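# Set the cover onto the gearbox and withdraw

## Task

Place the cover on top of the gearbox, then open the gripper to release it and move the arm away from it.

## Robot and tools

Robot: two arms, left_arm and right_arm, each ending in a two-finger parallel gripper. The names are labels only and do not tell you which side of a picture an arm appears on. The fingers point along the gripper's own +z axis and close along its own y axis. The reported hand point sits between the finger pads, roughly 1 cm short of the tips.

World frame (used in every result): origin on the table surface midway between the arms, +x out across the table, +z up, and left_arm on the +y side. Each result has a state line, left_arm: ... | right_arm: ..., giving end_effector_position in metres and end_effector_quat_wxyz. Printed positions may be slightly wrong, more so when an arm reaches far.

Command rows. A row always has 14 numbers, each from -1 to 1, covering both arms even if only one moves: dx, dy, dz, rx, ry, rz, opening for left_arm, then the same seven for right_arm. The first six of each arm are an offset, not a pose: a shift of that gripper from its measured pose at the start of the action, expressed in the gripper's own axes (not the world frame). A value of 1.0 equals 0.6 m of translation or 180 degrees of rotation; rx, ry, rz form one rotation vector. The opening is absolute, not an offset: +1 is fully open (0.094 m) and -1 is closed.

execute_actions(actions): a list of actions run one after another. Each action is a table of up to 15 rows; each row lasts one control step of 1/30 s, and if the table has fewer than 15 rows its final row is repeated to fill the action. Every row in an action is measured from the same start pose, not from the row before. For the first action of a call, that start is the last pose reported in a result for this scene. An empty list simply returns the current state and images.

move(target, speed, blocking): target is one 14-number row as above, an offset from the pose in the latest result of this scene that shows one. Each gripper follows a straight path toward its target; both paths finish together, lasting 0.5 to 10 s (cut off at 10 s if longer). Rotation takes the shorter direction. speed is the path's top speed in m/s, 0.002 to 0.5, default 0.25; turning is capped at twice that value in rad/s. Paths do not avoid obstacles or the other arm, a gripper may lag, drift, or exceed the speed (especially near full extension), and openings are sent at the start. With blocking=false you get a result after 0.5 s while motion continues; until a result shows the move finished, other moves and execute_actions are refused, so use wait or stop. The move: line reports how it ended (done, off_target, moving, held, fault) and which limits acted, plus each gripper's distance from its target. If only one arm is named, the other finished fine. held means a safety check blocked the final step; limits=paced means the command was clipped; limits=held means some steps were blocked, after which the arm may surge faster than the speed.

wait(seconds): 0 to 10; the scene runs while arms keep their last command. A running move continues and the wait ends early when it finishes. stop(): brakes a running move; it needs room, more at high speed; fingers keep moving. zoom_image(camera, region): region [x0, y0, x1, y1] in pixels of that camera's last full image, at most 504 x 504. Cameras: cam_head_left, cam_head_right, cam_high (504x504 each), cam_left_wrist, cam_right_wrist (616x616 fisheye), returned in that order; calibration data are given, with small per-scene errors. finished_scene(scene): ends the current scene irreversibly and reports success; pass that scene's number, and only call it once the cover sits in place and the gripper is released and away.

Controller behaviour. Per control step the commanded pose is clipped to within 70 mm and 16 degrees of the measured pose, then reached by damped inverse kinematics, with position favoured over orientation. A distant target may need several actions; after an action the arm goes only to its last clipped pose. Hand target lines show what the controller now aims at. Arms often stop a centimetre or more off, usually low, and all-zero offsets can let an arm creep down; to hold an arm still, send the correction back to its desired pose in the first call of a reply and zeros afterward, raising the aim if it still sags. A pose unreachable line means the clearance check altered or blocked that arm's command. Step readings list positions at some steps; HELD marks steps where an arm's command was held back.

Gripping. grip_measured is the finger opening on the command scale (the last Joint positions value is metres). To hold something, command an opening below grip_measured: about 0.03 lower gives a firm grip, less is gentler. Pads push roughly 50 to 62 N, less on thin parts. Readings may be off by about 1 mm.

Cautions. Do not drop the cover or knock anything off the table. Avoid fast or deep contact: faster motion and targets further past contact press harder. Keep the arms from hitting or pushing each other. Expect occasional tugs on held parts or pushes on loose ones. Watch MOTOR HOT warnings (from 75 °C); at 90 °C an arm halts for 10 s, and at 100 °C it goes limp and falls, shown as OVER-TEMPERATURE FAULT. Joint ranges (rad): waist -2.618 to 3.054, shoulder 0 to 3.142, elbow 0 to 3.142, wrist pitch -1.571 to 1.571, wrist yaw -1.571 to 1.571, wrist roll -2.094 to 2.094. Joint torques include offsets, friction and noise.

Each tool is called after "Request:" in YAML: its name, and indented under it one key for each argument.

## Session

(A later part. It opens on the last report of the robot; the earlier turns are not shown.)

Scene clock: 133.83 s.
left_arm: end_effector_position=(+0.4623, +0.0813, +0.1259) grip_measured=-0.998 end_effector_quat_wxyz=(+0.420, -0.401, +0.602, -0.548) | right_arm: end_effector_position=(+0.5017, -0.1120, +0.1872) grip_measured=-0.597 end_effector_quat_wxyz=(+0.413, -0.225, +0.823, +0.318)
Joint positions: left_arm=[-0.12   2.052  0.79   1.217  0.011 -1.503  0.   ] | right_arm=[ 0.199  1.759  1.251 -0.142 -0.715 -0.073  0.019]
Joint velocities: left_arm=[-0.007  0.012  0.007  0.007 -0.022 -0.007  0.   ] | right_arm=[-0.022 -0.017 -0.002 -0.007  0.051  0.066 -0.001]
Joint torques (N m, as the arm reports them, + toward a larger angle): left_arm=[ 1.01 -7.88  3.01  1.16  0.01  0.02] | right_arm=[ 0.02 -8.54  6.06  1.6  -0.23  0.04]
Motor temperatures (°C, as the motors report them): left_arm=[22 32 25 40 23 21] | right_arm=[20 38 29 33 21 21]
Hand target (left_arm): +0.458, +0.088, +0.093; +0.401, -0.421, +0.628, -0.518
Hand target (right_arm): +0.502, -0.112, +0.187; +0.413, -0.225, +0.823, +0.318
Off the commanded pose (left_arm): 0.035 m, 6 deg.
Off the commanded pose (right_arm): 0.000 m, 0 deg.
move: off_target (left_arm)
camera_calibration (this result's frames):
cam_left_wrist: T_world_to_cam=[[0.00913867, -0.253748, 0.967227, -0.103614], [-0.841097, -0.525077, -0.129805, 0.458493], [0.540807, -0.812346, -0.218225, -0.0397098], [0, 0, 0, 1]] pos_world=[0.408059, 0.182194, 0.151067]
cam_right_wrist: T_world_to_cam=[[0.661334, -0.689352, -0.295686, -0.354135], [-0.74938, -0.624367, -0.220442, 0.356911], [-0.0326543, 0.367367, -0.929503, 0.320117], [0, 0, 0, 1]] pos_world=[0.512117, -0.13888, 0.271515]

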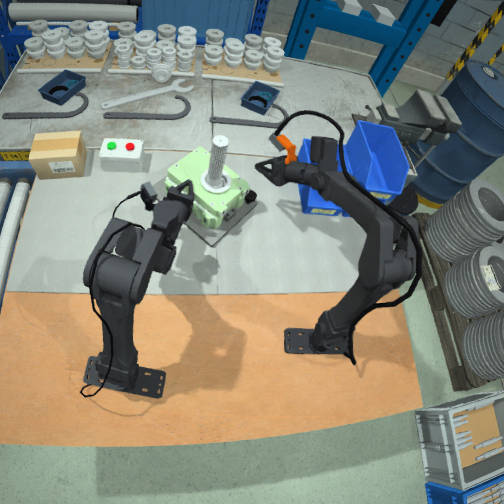

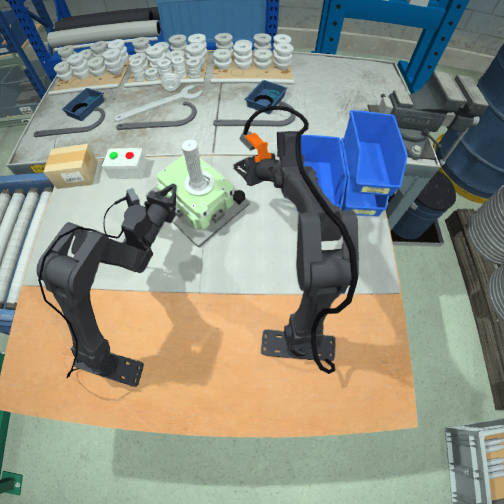

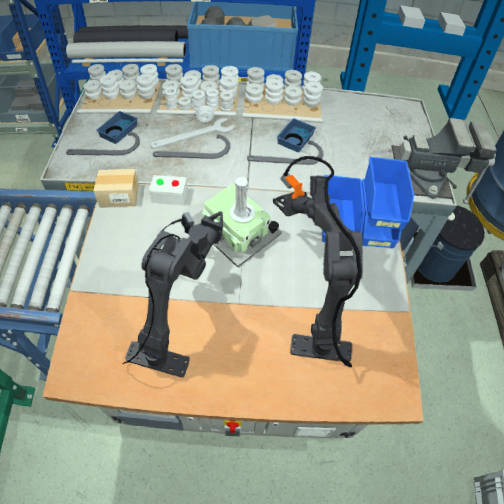

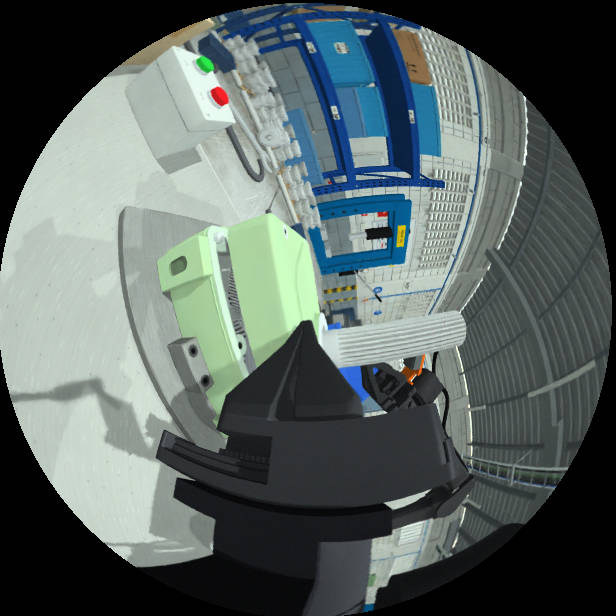

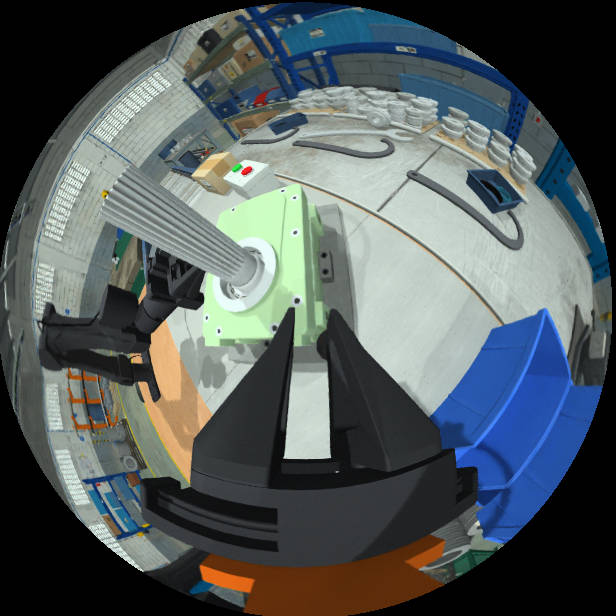

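Request:
move:
  target: [-0.06,-0.03,-0.04,0,0,0,-1,0,0,0,0,0,0,-0.6]
  speed: 0.1

Request:
move:
  target: [0,0.04,0,0,0,0,-1,0,0,0,0,0,0,-0.6]
  speed: 0.1

Request:
move:
  target: [0,-0.01,0.05,0,0,0,-1,0,0,0,0,0,0,-0.6]
  speed: 0.02

Scene clock: 141.23 s.
left_arm: end_effector_position=(+0.4535, +0.1186, +0.1401) grip_measured=-0.998 end_effector_quat_wxyz=(+0.418, -0.405, +0.602, -0.546) | right_arm: end_effector_position=(+0.5017, -0.1120, +0.1872) grip_measured=-0.597 end_effector_quat_wxyz=(+0.413, -0.225, +0.823, +0.318)
Joint positions: left_arm=[-0.021  1.946  0.718  1.175  0.107 -1.504  0.   ] | right_arm=[ 0.199  1.759  1.251 -0.142 -0.715 -0.073  0.019]
Joint velocities: left_arm=[-0.002 -0.002 -0.012 -0.051 -0.037 -0.022 -0.   ] | right_arm=[-0.002  0.002  0.007 -0.066 -0.022 -0.037  0.   ]
Joint torques (N m, as the arm reports them, + toward a larger angle): left_arm=[  0.55 -11.86   3.9    1.59   0.06   0.02] | right_arm=[-0.01 -8.54  6.06  1.6  -0.24  0.04]
Motor temperatures (°C, as the motors report them): left_arm=[22 31 25 38 23 21] | right_arm=[20 38 29 33 21 21]
Hand target (left_arm): +0.451, +0.121, +0.147; +0.420, -0.401, +0.601, -0.548
Hand target (right_arm): +0.502, -0.112, +0.187; +0.413, -0.225, +0.823, +0.318
Off the commanded pose (left_arm): 0.008 m, 1 deg.
Off the commanded pose (right_arm): 0.000 m, 0 deg.
move: done
camera_calibration (this result's frames):
cam_left_wrist: T_world_to_cam=[[0.0192026, -0.251044, 0.967785, -0.112747], [-0.840401, -0.528423, -0.120398, 0.471305], [0.541625, -0.811016, -0.221125, -0.00165838], [0, 0, 0, 1]] pos_world=[0.399148, 0.219399, 0.165492]
cam_right_wrist: T_world_to_cam=[[0.661334, -0.689352, -0.295686, -0.354135], [-0.74938, -0.624367, -0.220442, 0.356911], [-0.0326543, 0.367367, -0.929503, 0.320117], [0, 0, 0, 1]] pos_world=[0.512117, -0.13888, 0.271515]

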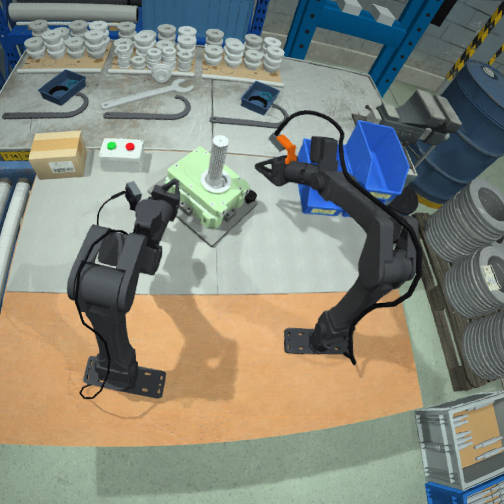

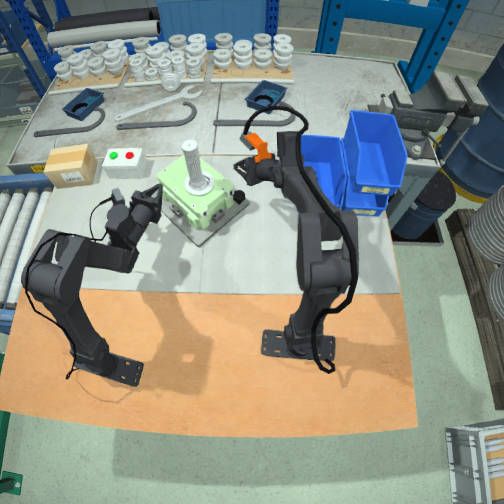

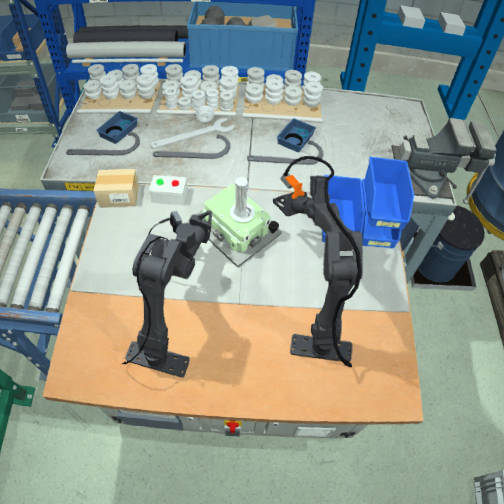

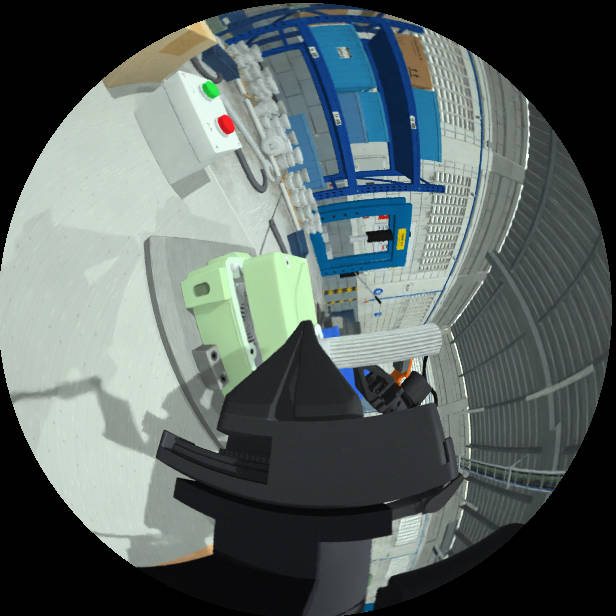

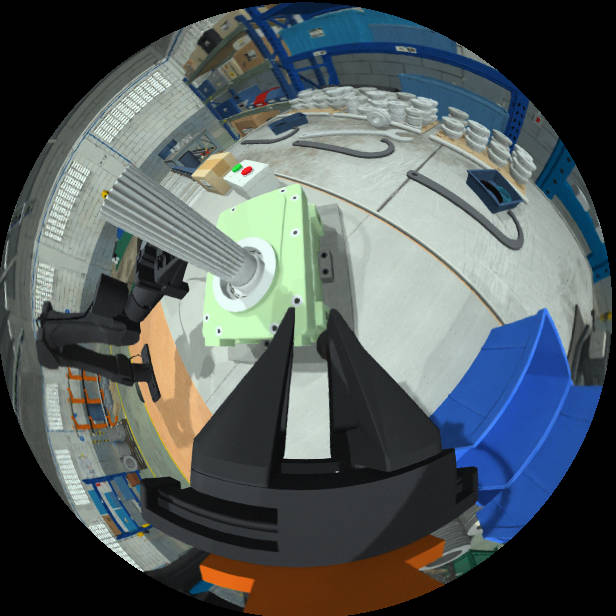

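Scene clock: 142.23 s.
left_arm: end_effector_position=(+0.4531, +0.1187, +0.1109) grip_measured=-0.998 end_effector_quat_wxyz=(+0.411, -0.411, +0.609, -0.539) | right_arm: end_effector_position=(+0.5017, -0.1120, +0.1872) grip_measured=-0.597 end_effector_quat_wxyz=(+0.413, -0.225, +0.823, +0.318)
Joint positions: left_arm=[-0.021  2.038  0.708  1.249  0.107 -1.504  0.   ] | right_arm=[ 0.199  1.759  1.251 -0.142 -0.715 -0.073  0.019]
Joint velocities: left_arm=[-0.012  0.007 -0.002  0.007 -0.007  0.037  0.001] | right_arm=[-0.017 -0.007 -0.002 -0.007 -0.037  0.037  0.001]
Joint torques (N m, as the arm reports them, + toward a larger angle): left_arm=[ 0.58 -9.62  3.71  2.    0.04 -0.01] | right_arm=[-0.01 -8.54  6.05  1.6  -0.23  0.03]
Motor temperatures (°C, as the motors report them): left_arm=[22 31 25 38 23 21] | right_arm=[20 38 29 33 21 21]
Hand target (left_arm): +0.453, +0.121, +0.116; +0.418, -0.405, +0.602, -0.546
Hand target (right_arm): +0.502, -0.112, +0.187; +0.413, -0.225, +0.823, +0.318
Off the commanded pose (left_arm): 0.006 m, 2 deg.
Off the commanded pose (right_arm): 0.000 m, 0 deg.
move: done
camera_calibration (this result's frames):
cam_left_wrist: T_world_to_cam=[[0.044042, -0.256565, 0.965523, -0.0947956], [-0.843256, -0.527788, -0.101783, 0.466679], [0.535705, -0.8097, -0.239595, -0.00328291], [0, 0, 0, 1]] pos_world=[0.399464, 0.219328, 0.138241]
cam_right_wrist: T_world_to_cam=[[0.661334, -0.689352, -0.295686, -0.354135], [-0.74938, -0.624367, -0.220442, 0.356911], [-0.0326543, 0.367367, -0.929503, 0.320117], [0, 0, 0, 1]] pos_world=[0.512117, -0.13888, 0.271515]

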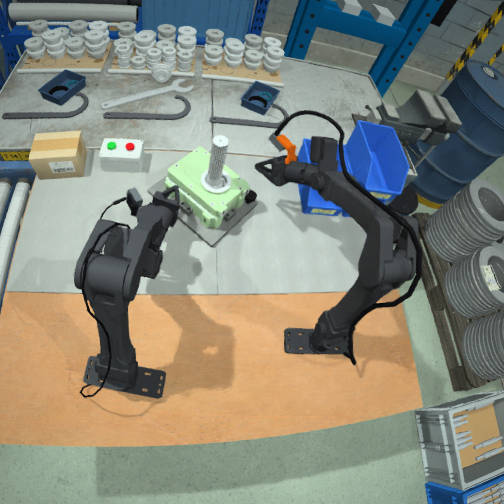

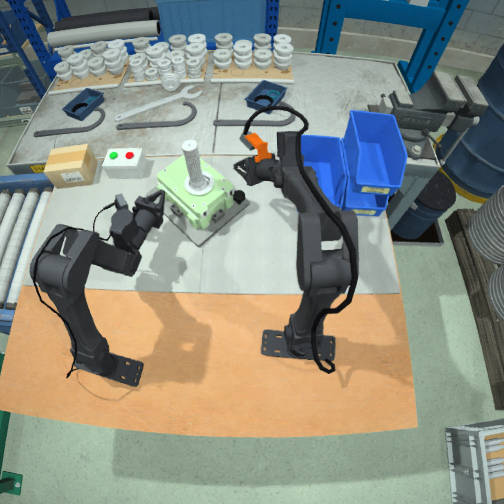

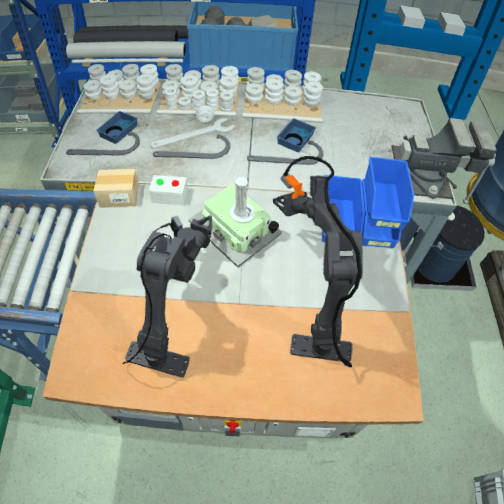

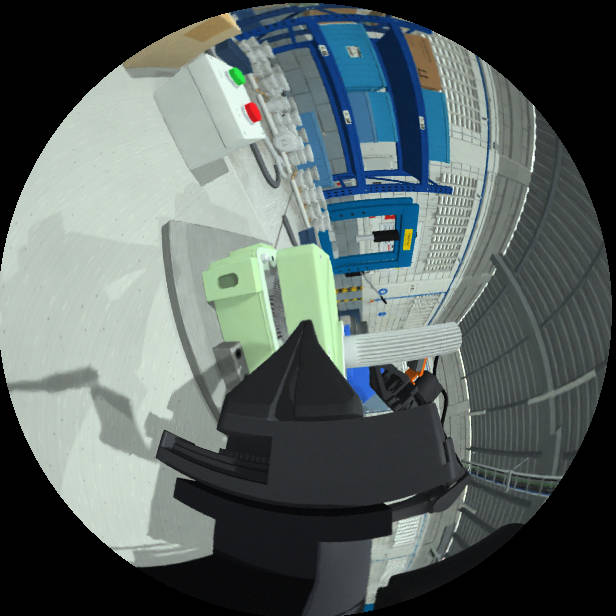

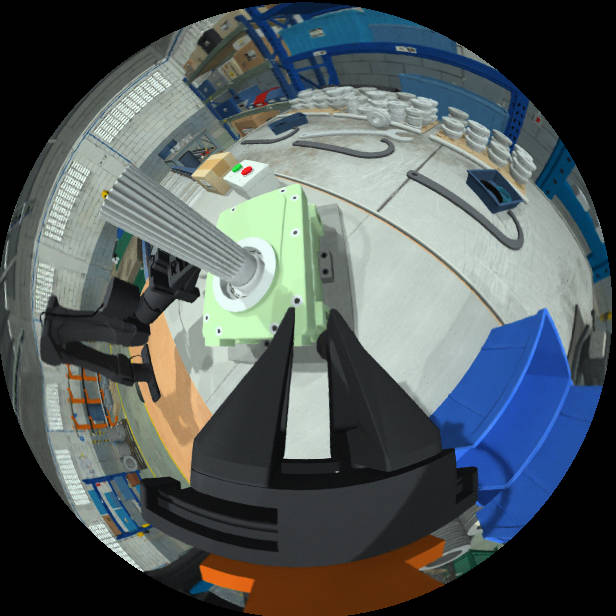

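Scene clock: 144.03 s.
left_arm: end_effector_position=(+0.4731, +0.1192, +0.1076) grip_measured=-0.998 end_effector_quat_wxyz=(+0.415, -0.422, +0.608, -0.529) | right_arm: end_effector_position=(+0.5017, -0.1120, +0.1872) grip_measured=-0.597 end_effector_quat_wxyz=(+0.413, -0.225, +0.823, +0.318)
Joint positions: left_arm=[-0.021  2.078  0.793  1.189  0.08  -1.504  0.   ] | right_arm=[ 0.199  1.759  1.251 -0.142 -0.715 -0.073  0.019]
Joint velocities: left_arm=[-0.002 -0.007  0.017  0.022  0.022 -0.066  0.001] | right_arm=[-0.007 -0.002 -0.012  0.037 -0.051 -0.022 -0.   ]
Joint torques (N m, as the arm reports them, + toward a larger angle): left_arm=[-0.71 -9.42  7.84  1.5   0.19 -0.02] | right_arm=[-0.01 -8.53  6.04  1.59 -0.24  0.04]
Motor temperatures (°C, as the motors report them): left_arm=[22 31 25 38 23 21] | right_arm=[20 38 28 33 21 21]
Hand target (left_arm): +0.481, +0.109, +0.114; +0.411, -0.411, +0.609, -0.539
Hand target (right_arm): +0.502, -0.112, +0.187; +0.413, -0.225, +0.823, +0.318
Off the commanded pose (left_arm): 0.015 m, 2 deg.
Off the commanded pose (right_arm): 0.000 m, 0 deg.
move: off_target (left_arm)
camera_calibration (this result's frames):
cam_left_wrist: T_world_to_cam=[[0.0648843, -0.260536, 0.963281, -0.10154], [-0.830117, -0.549815, -0.0927921, 0.478891], [0.553802, -0.793615, -0.251949, -0.0235283], [0, 0, 0, 1]] pos_world=[0.417154, 0.218174, 0.136321]
cam_right_wrist: T_world_to_cam=[[0.661334, -0.689352, -0.295686, -0.354135], [-0.74938, -0.624367, -0.220442, 0.356911], [-0.0326543, 0.367367, -0.929503, 0.320117], [0, 0, 0, 1]] pos_world=[0.512117, -0.13888, 0.271515]

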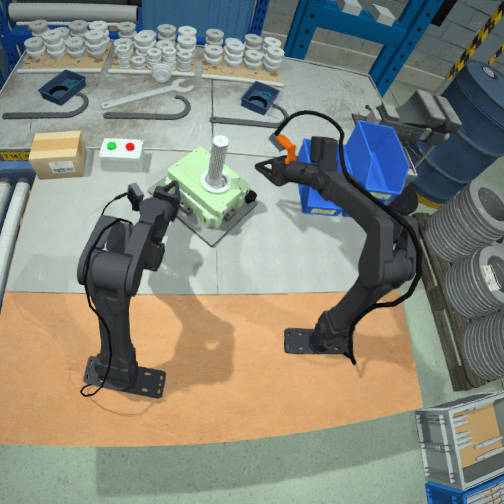

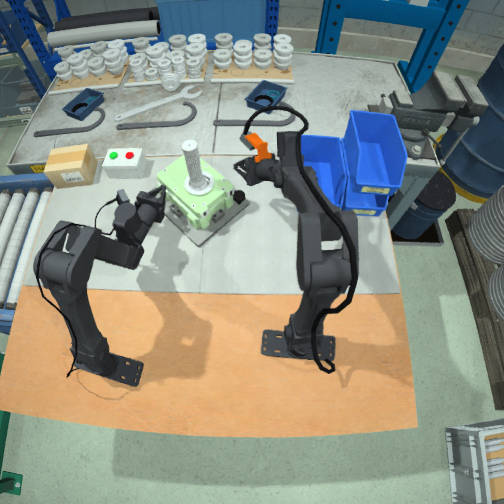

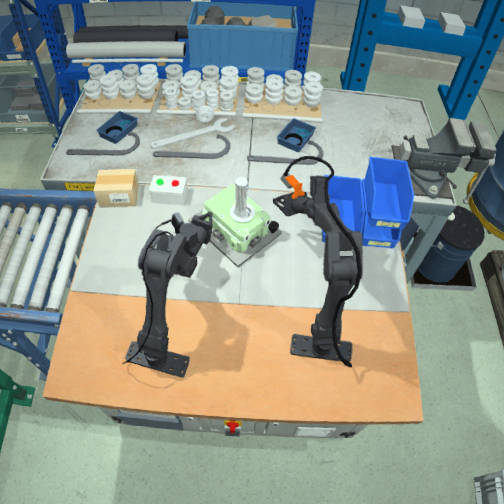

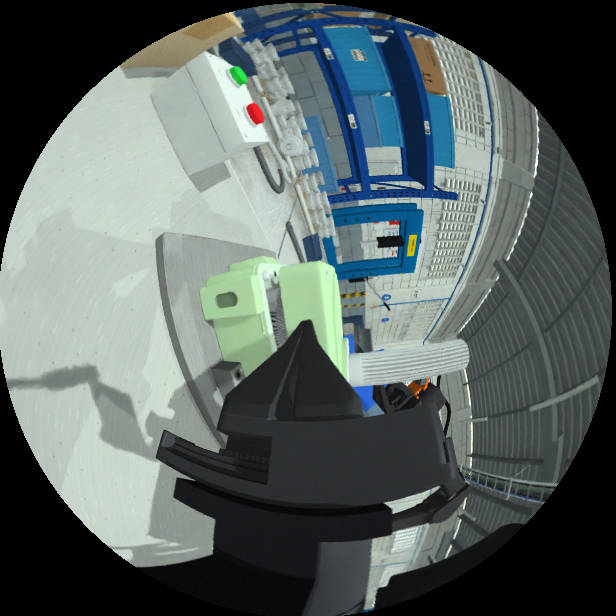

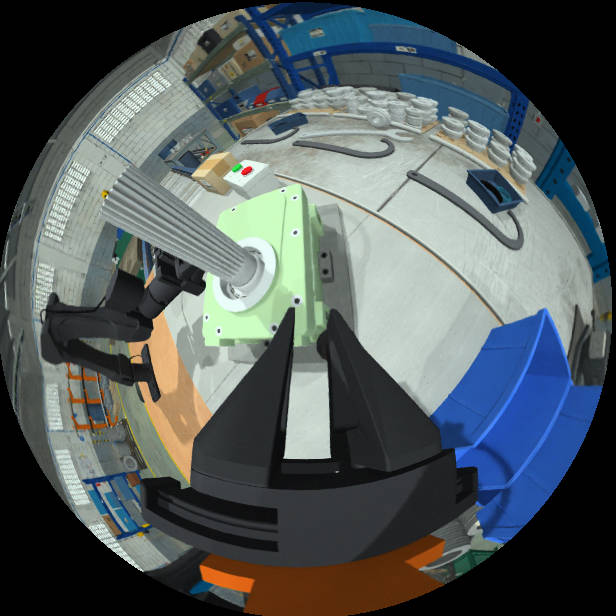

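Request:
move:
  target: [0.02,-0.01,0.04,0,0,0,-1,0,0,0,0,0,0,-0.6]
  speed: 0.015

Request:
move:
  target: [0,-0.01,-0.12,0,0,0,-1,0,0,0,0,0,0,-0.6]
  speed: 0.1

Scene clock: 149.27 s.
left_arm: end_effector_position=(+0.4896, +0.1331, +0.1014) grip_measured=-0.998 end_effector_quat_wxyz=(+0.437, -0.453, +0.595, -0.500) | right_arm: end_effector_position=(+0.5017, -0.1120, +0.1872) grip_measured=-0.597 end_effector_quat_wxyz=(+0.413, -0.225, +0.823, +0.318)
Joint positions: left_arm=[-0.021  2.109  0.852  1.137 -0.016 -1.505  0.   ] | right_arm=[ 0.199  1.759  1.251 -0.142 -0.715 -0.073  0.019]
Joint velocities: left_arm=[-0.007  0.002 -0.002  0.007  0.007 -0.037  0.   ] | right_arm=[-0.007 -0.027 -0.007 -0.022 -0.037 -0.037 -0.001]
Joint torques (N m, as the arm reports them, + toward a larger angle): left_arm=[ -2.89 -10.34   7.33   1.65   0.62  -0.03] | right_arm=[ 0.01 -8.54  6.05  1.6  -0.24  0.04]
Motor temperatures (°C, as the motors report them): left_arm=[22 31 25 37 23 21] | right_arm=[20 37 28 32 21 21]
Hand target (left_arm): +0.491, +0.101, +0.111; +0.416, -0.422, +0.608, -0.529
Hand target (right_arm): +0.502, -0.112, +0.187; +0.413, -0.225, +0.823, +0.318
Off the commanded pose (left_arm): 0.034 m, 6 deg.
Off the commanded pose (right_arm): 0.000 m, 0 deg.
move: off_target (left_arm)
camera_calibration (this result's frames):
cam_left_wrist: T_world_to_cam=[[0.110107, -0.265268, 0.957867, -0.113978], [-0.775649, -0.62554, -0.0840736, 0.482156], [0.621486, -0.733711, -0.274631, -0.0620257], [0, 0, 0, 1]] pos_world=[0.425082, 0.225864, 0.132678]
cam_right_wrist: T_world_to_cam=[[0.661334, -0.689352, -0.295686, -0.354135], [-0.74938, -0.624367, -0.220442, 0.356911], [-0.0326543, 0.367367, -0.929503, 0.320117], [0, 0, 0, 1]] pos_world=[0.512117, -0.13888, 0.271515]

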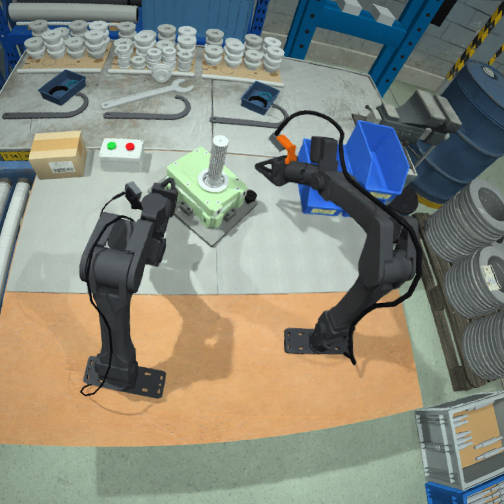

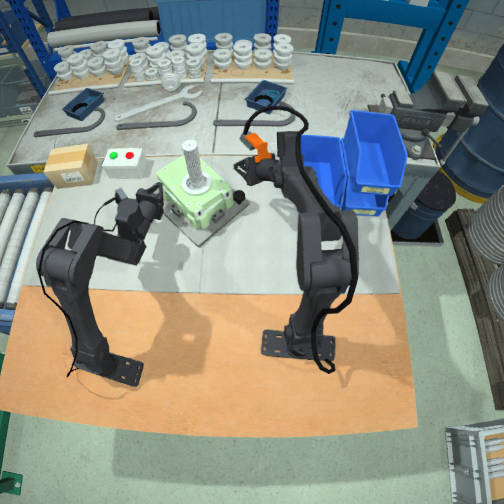

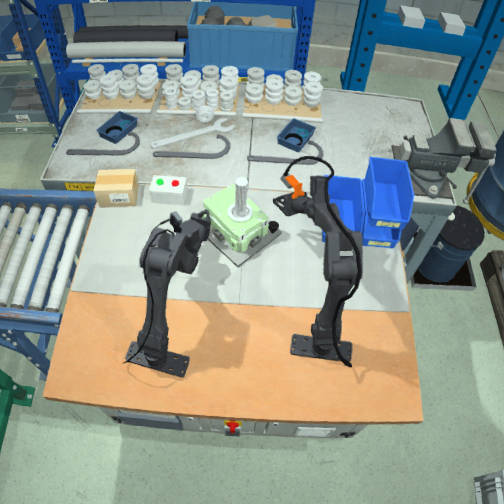

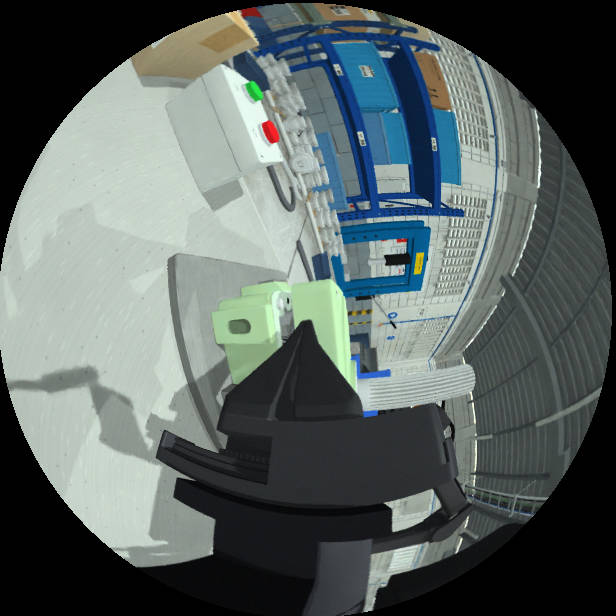

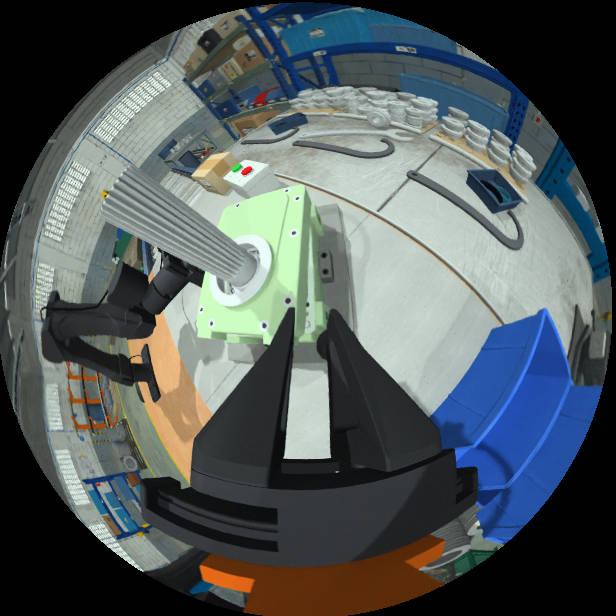

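Scene clock: 150.33 s.
left_arm: end_effector_position=(+0.4213, +0.1490, +0.0980) grip_measured=-0.998 end_effector_quat_wxyz=(-0.425, +0.464, -0.608, +0.484) | right_arm: end_effector_position=(+0.5017, -0.1120, +0.1872) grip_measured=-0.597 end_effector_quat_wxyz=(+0.413, -0.225, +0.823, +0.318)
Joint positions: left_arm=[-0.021  1.917  0.558  1.189 -0.02  -1.505  0.   ] | right_arm=[ 0.199  1.759  1.251 -0.142 -0.715 -0.073  0.019]
Joint velocities: left_arm=[ 0.002 -0.017  0.032  0.037 -0.051  0.007 -0.001] | right_arm=[-0.017 -0.007  0.012 -0.037 -0.081 -0.037  0.   ]
Joint torques (N m, as the arm reports them, + toward a larger angle): left_arm=[ -0.63 -10.97   3.39   1.99  -0.11  -0.04] | right_arm=[ 0.   -8.56  6.03  1.59 -0.24  0.03]
Motor temperatures (°C, as the motors report them): left_arm=[22 31 25 37 23 21] | right_arm=[20 37 28 32 21 21]
Hand target (left_arm): +0.420, +0.146, +0.115; +0.436, -0.453, +0.595, -0.500
Hand target (right_arm): +0.502, -0.112, +0.187; +0.413, -0.225, +0.823, +0.318
Off the commanded pose (left_arm): 0.018 m, 3 deg.
Off the commanded pose (right_arm): 0.000 m, 0 deg.
move: off_target (left_arm)
camera_calibration (this result's frames):
cam_left_wrist: T_world_to_cam=[[0.158239, -0.275705, 0.948128, -0.116763], [-0.776666, -0.627688, -0.0529018, 0.436599], [0.609714, -0.728008, -0.313455, -0.000864581], [0, 0, 0, 1]] pos_world=[0.358095, 0.241226, 0.133532]
cam_right_wrist: T_world_to_cam=[[0.661334, -0.689352, -0.295686, -0.354135], [-0.74938, -0.624367, -0.220442, 0.356911], [-0.0326543, 0.367367, -0.929503, 0.320117], [0, 0, 0, 1]] pos_world=[0.512117, -0.13888, 0.271515]

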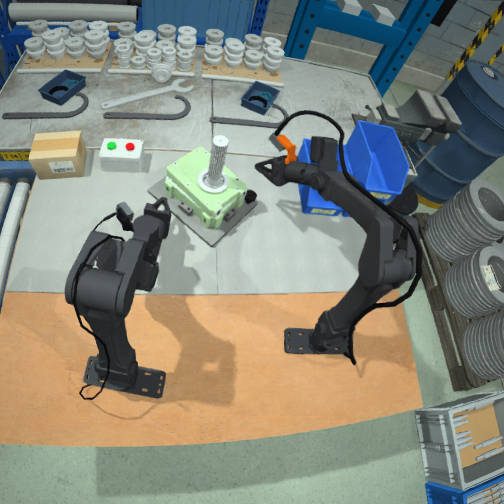

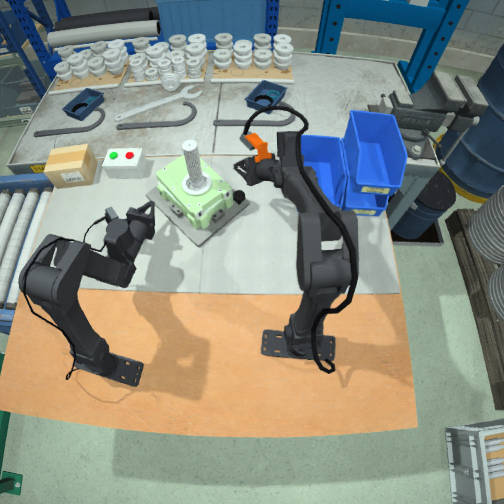

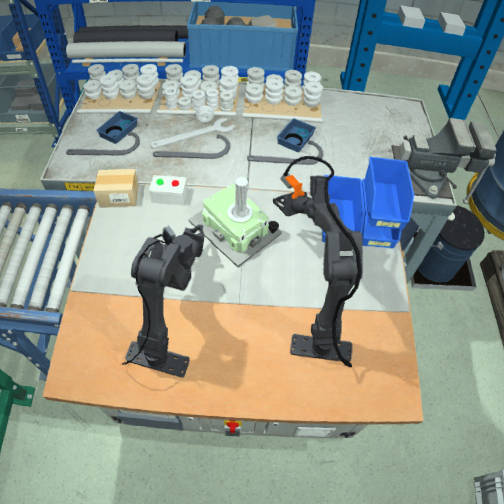

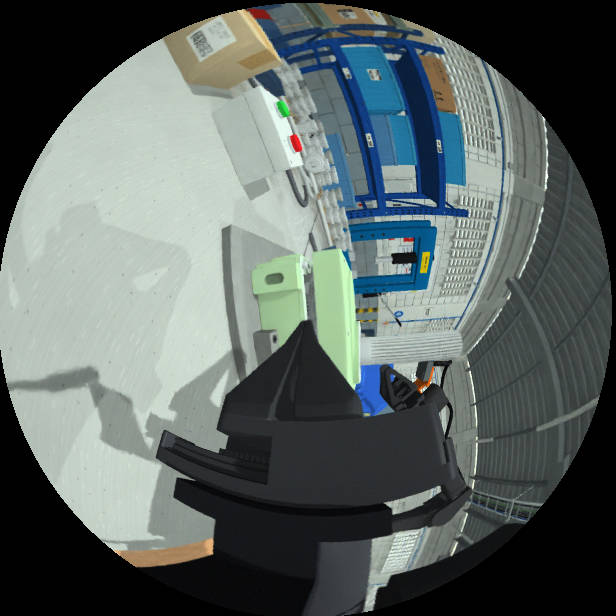

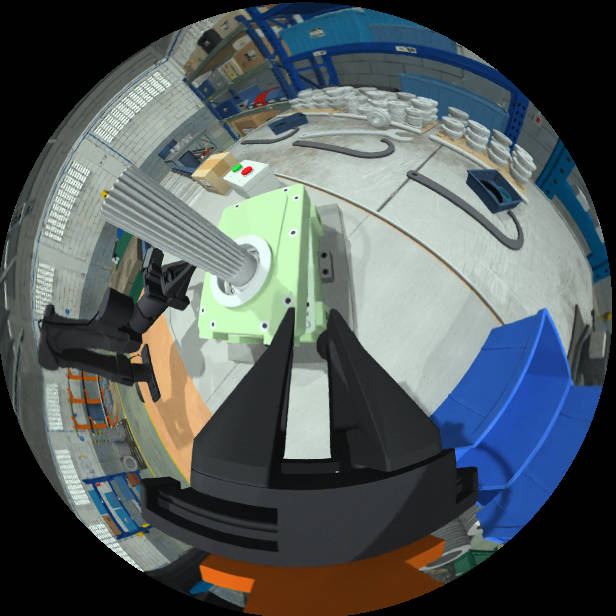

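Request:
move:
  target: [0,-0.03,0,0,0,0,-1,0.07,0.055,0.013,0.05,0.06,-0.098,0.2]
  speed: 0.15

Scene clock: 158.70 s.
left_arm: end_effector_position=(+0.4184, +0.1497, +0.0971) grip_measured=-0.998 end_effector_quat_wxyz=(-0.416, +0.471, -0.618, +0.473) | right_arm: end_effector_position=(+0.4701, -0.0887, +0.1601) grip_measured=+0.197 end_effector_quat_wxyz=(+0.398, -0.339, +0.836, +0.167)
Joint positions: left_arm=[-0.021  1.873  0.558  1.105 -0.02  -1.505  0.   ] | right_arm=[ 0.359  1.675  1.189 -0.263 -0.402 -0.337  0.056]
Joint velocities: left_arm=[-0.007  0.007 -0.012 -0.037 -0.051  0.007 -0.001] | right_arm=[-0.027 -0.022  0.002 -0.007  0.066  0.022 -0.001]
Joint torques (N m, as the arm reports them, + toward a larger angle): left_arm=[ -0.32 -10.74   5.93   1.61  -0.08  -0.03] | right_arm=[ 0.65 -9.78  5.11  1.33 -0.13 -0.07]
Motor temperatures (°C, as the motors report them): left_arm=[22 32 25 37 23 21] | right_arm=[20 37 28 32 21 21]
Hand target (left_arm): +0.424, +0.147, +0.116; +0.425, -0.464, +0.608, -0.485
Hand target (right_arm): +0.462, -0.087, +0.161; +0.394, -0.345, +0.836, +0.165
Off the commanded pose (left_arm): 0.020 m, 2 deg.
Off the commanded pose (right_arm): 0.009 m, 1 deg.
move: off_target (left_arm)
camera_calibration (this result's frames):
cam_left_wrist: T_world_to_cam=[[0.194788, -0.283814, 0.938886, -0.128475], [-0.778236, -0.627339, -0.0281791, 0.432883], [0.596998, -0.725186, -0.343072, 0.00890515], [0, 0, 0, 1]] pos_world=[0.356594, 0.241559, 0.135876]
cam_right_wrist: T_world_to_cam=[[0.721443, -0.691847, 0.0294551, -0.405728], [-0.690028, -0.721816, -0.0533215, 0.278451], [0.0581515, 0.0181436, -0.998143, 0.222636], [0, 0, 0, 1]] pos_world=[0.471902, -0.0837503, 0.249021]

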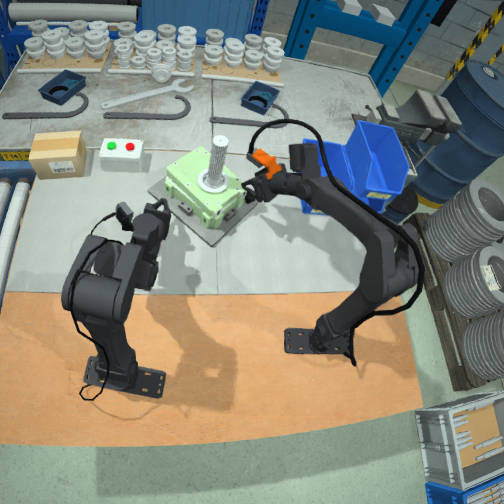

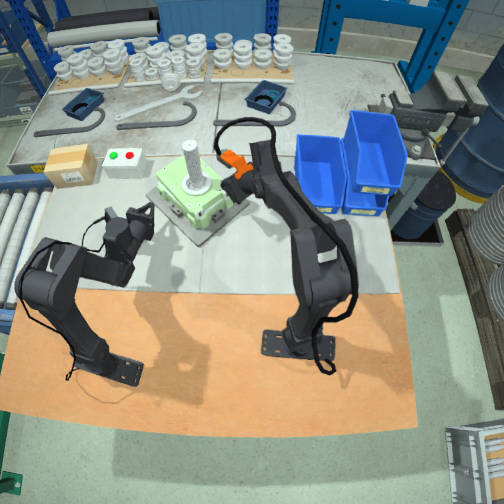

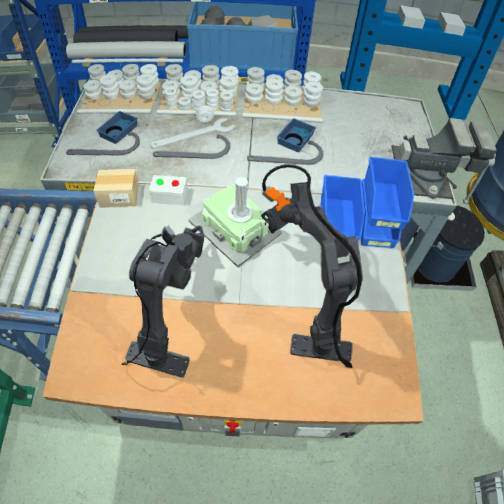

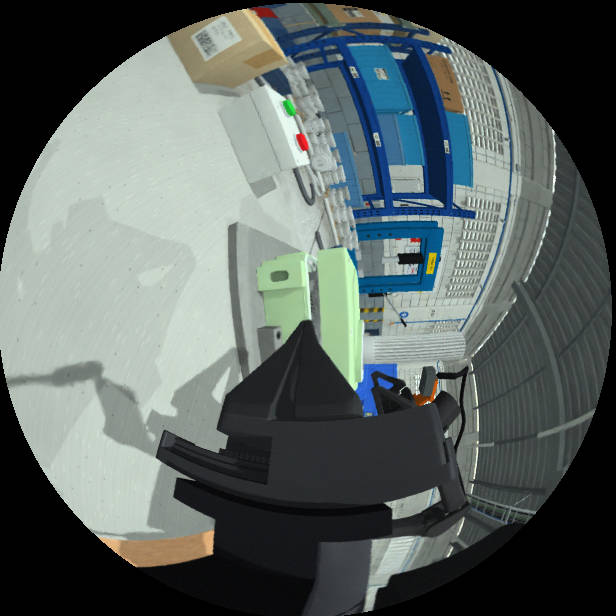

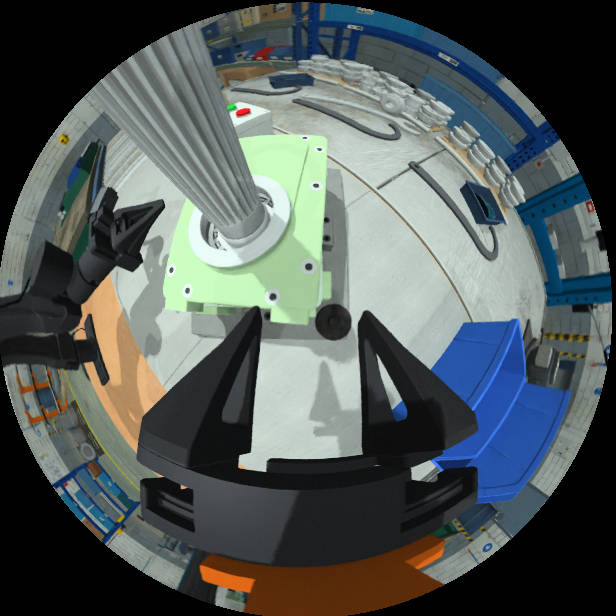

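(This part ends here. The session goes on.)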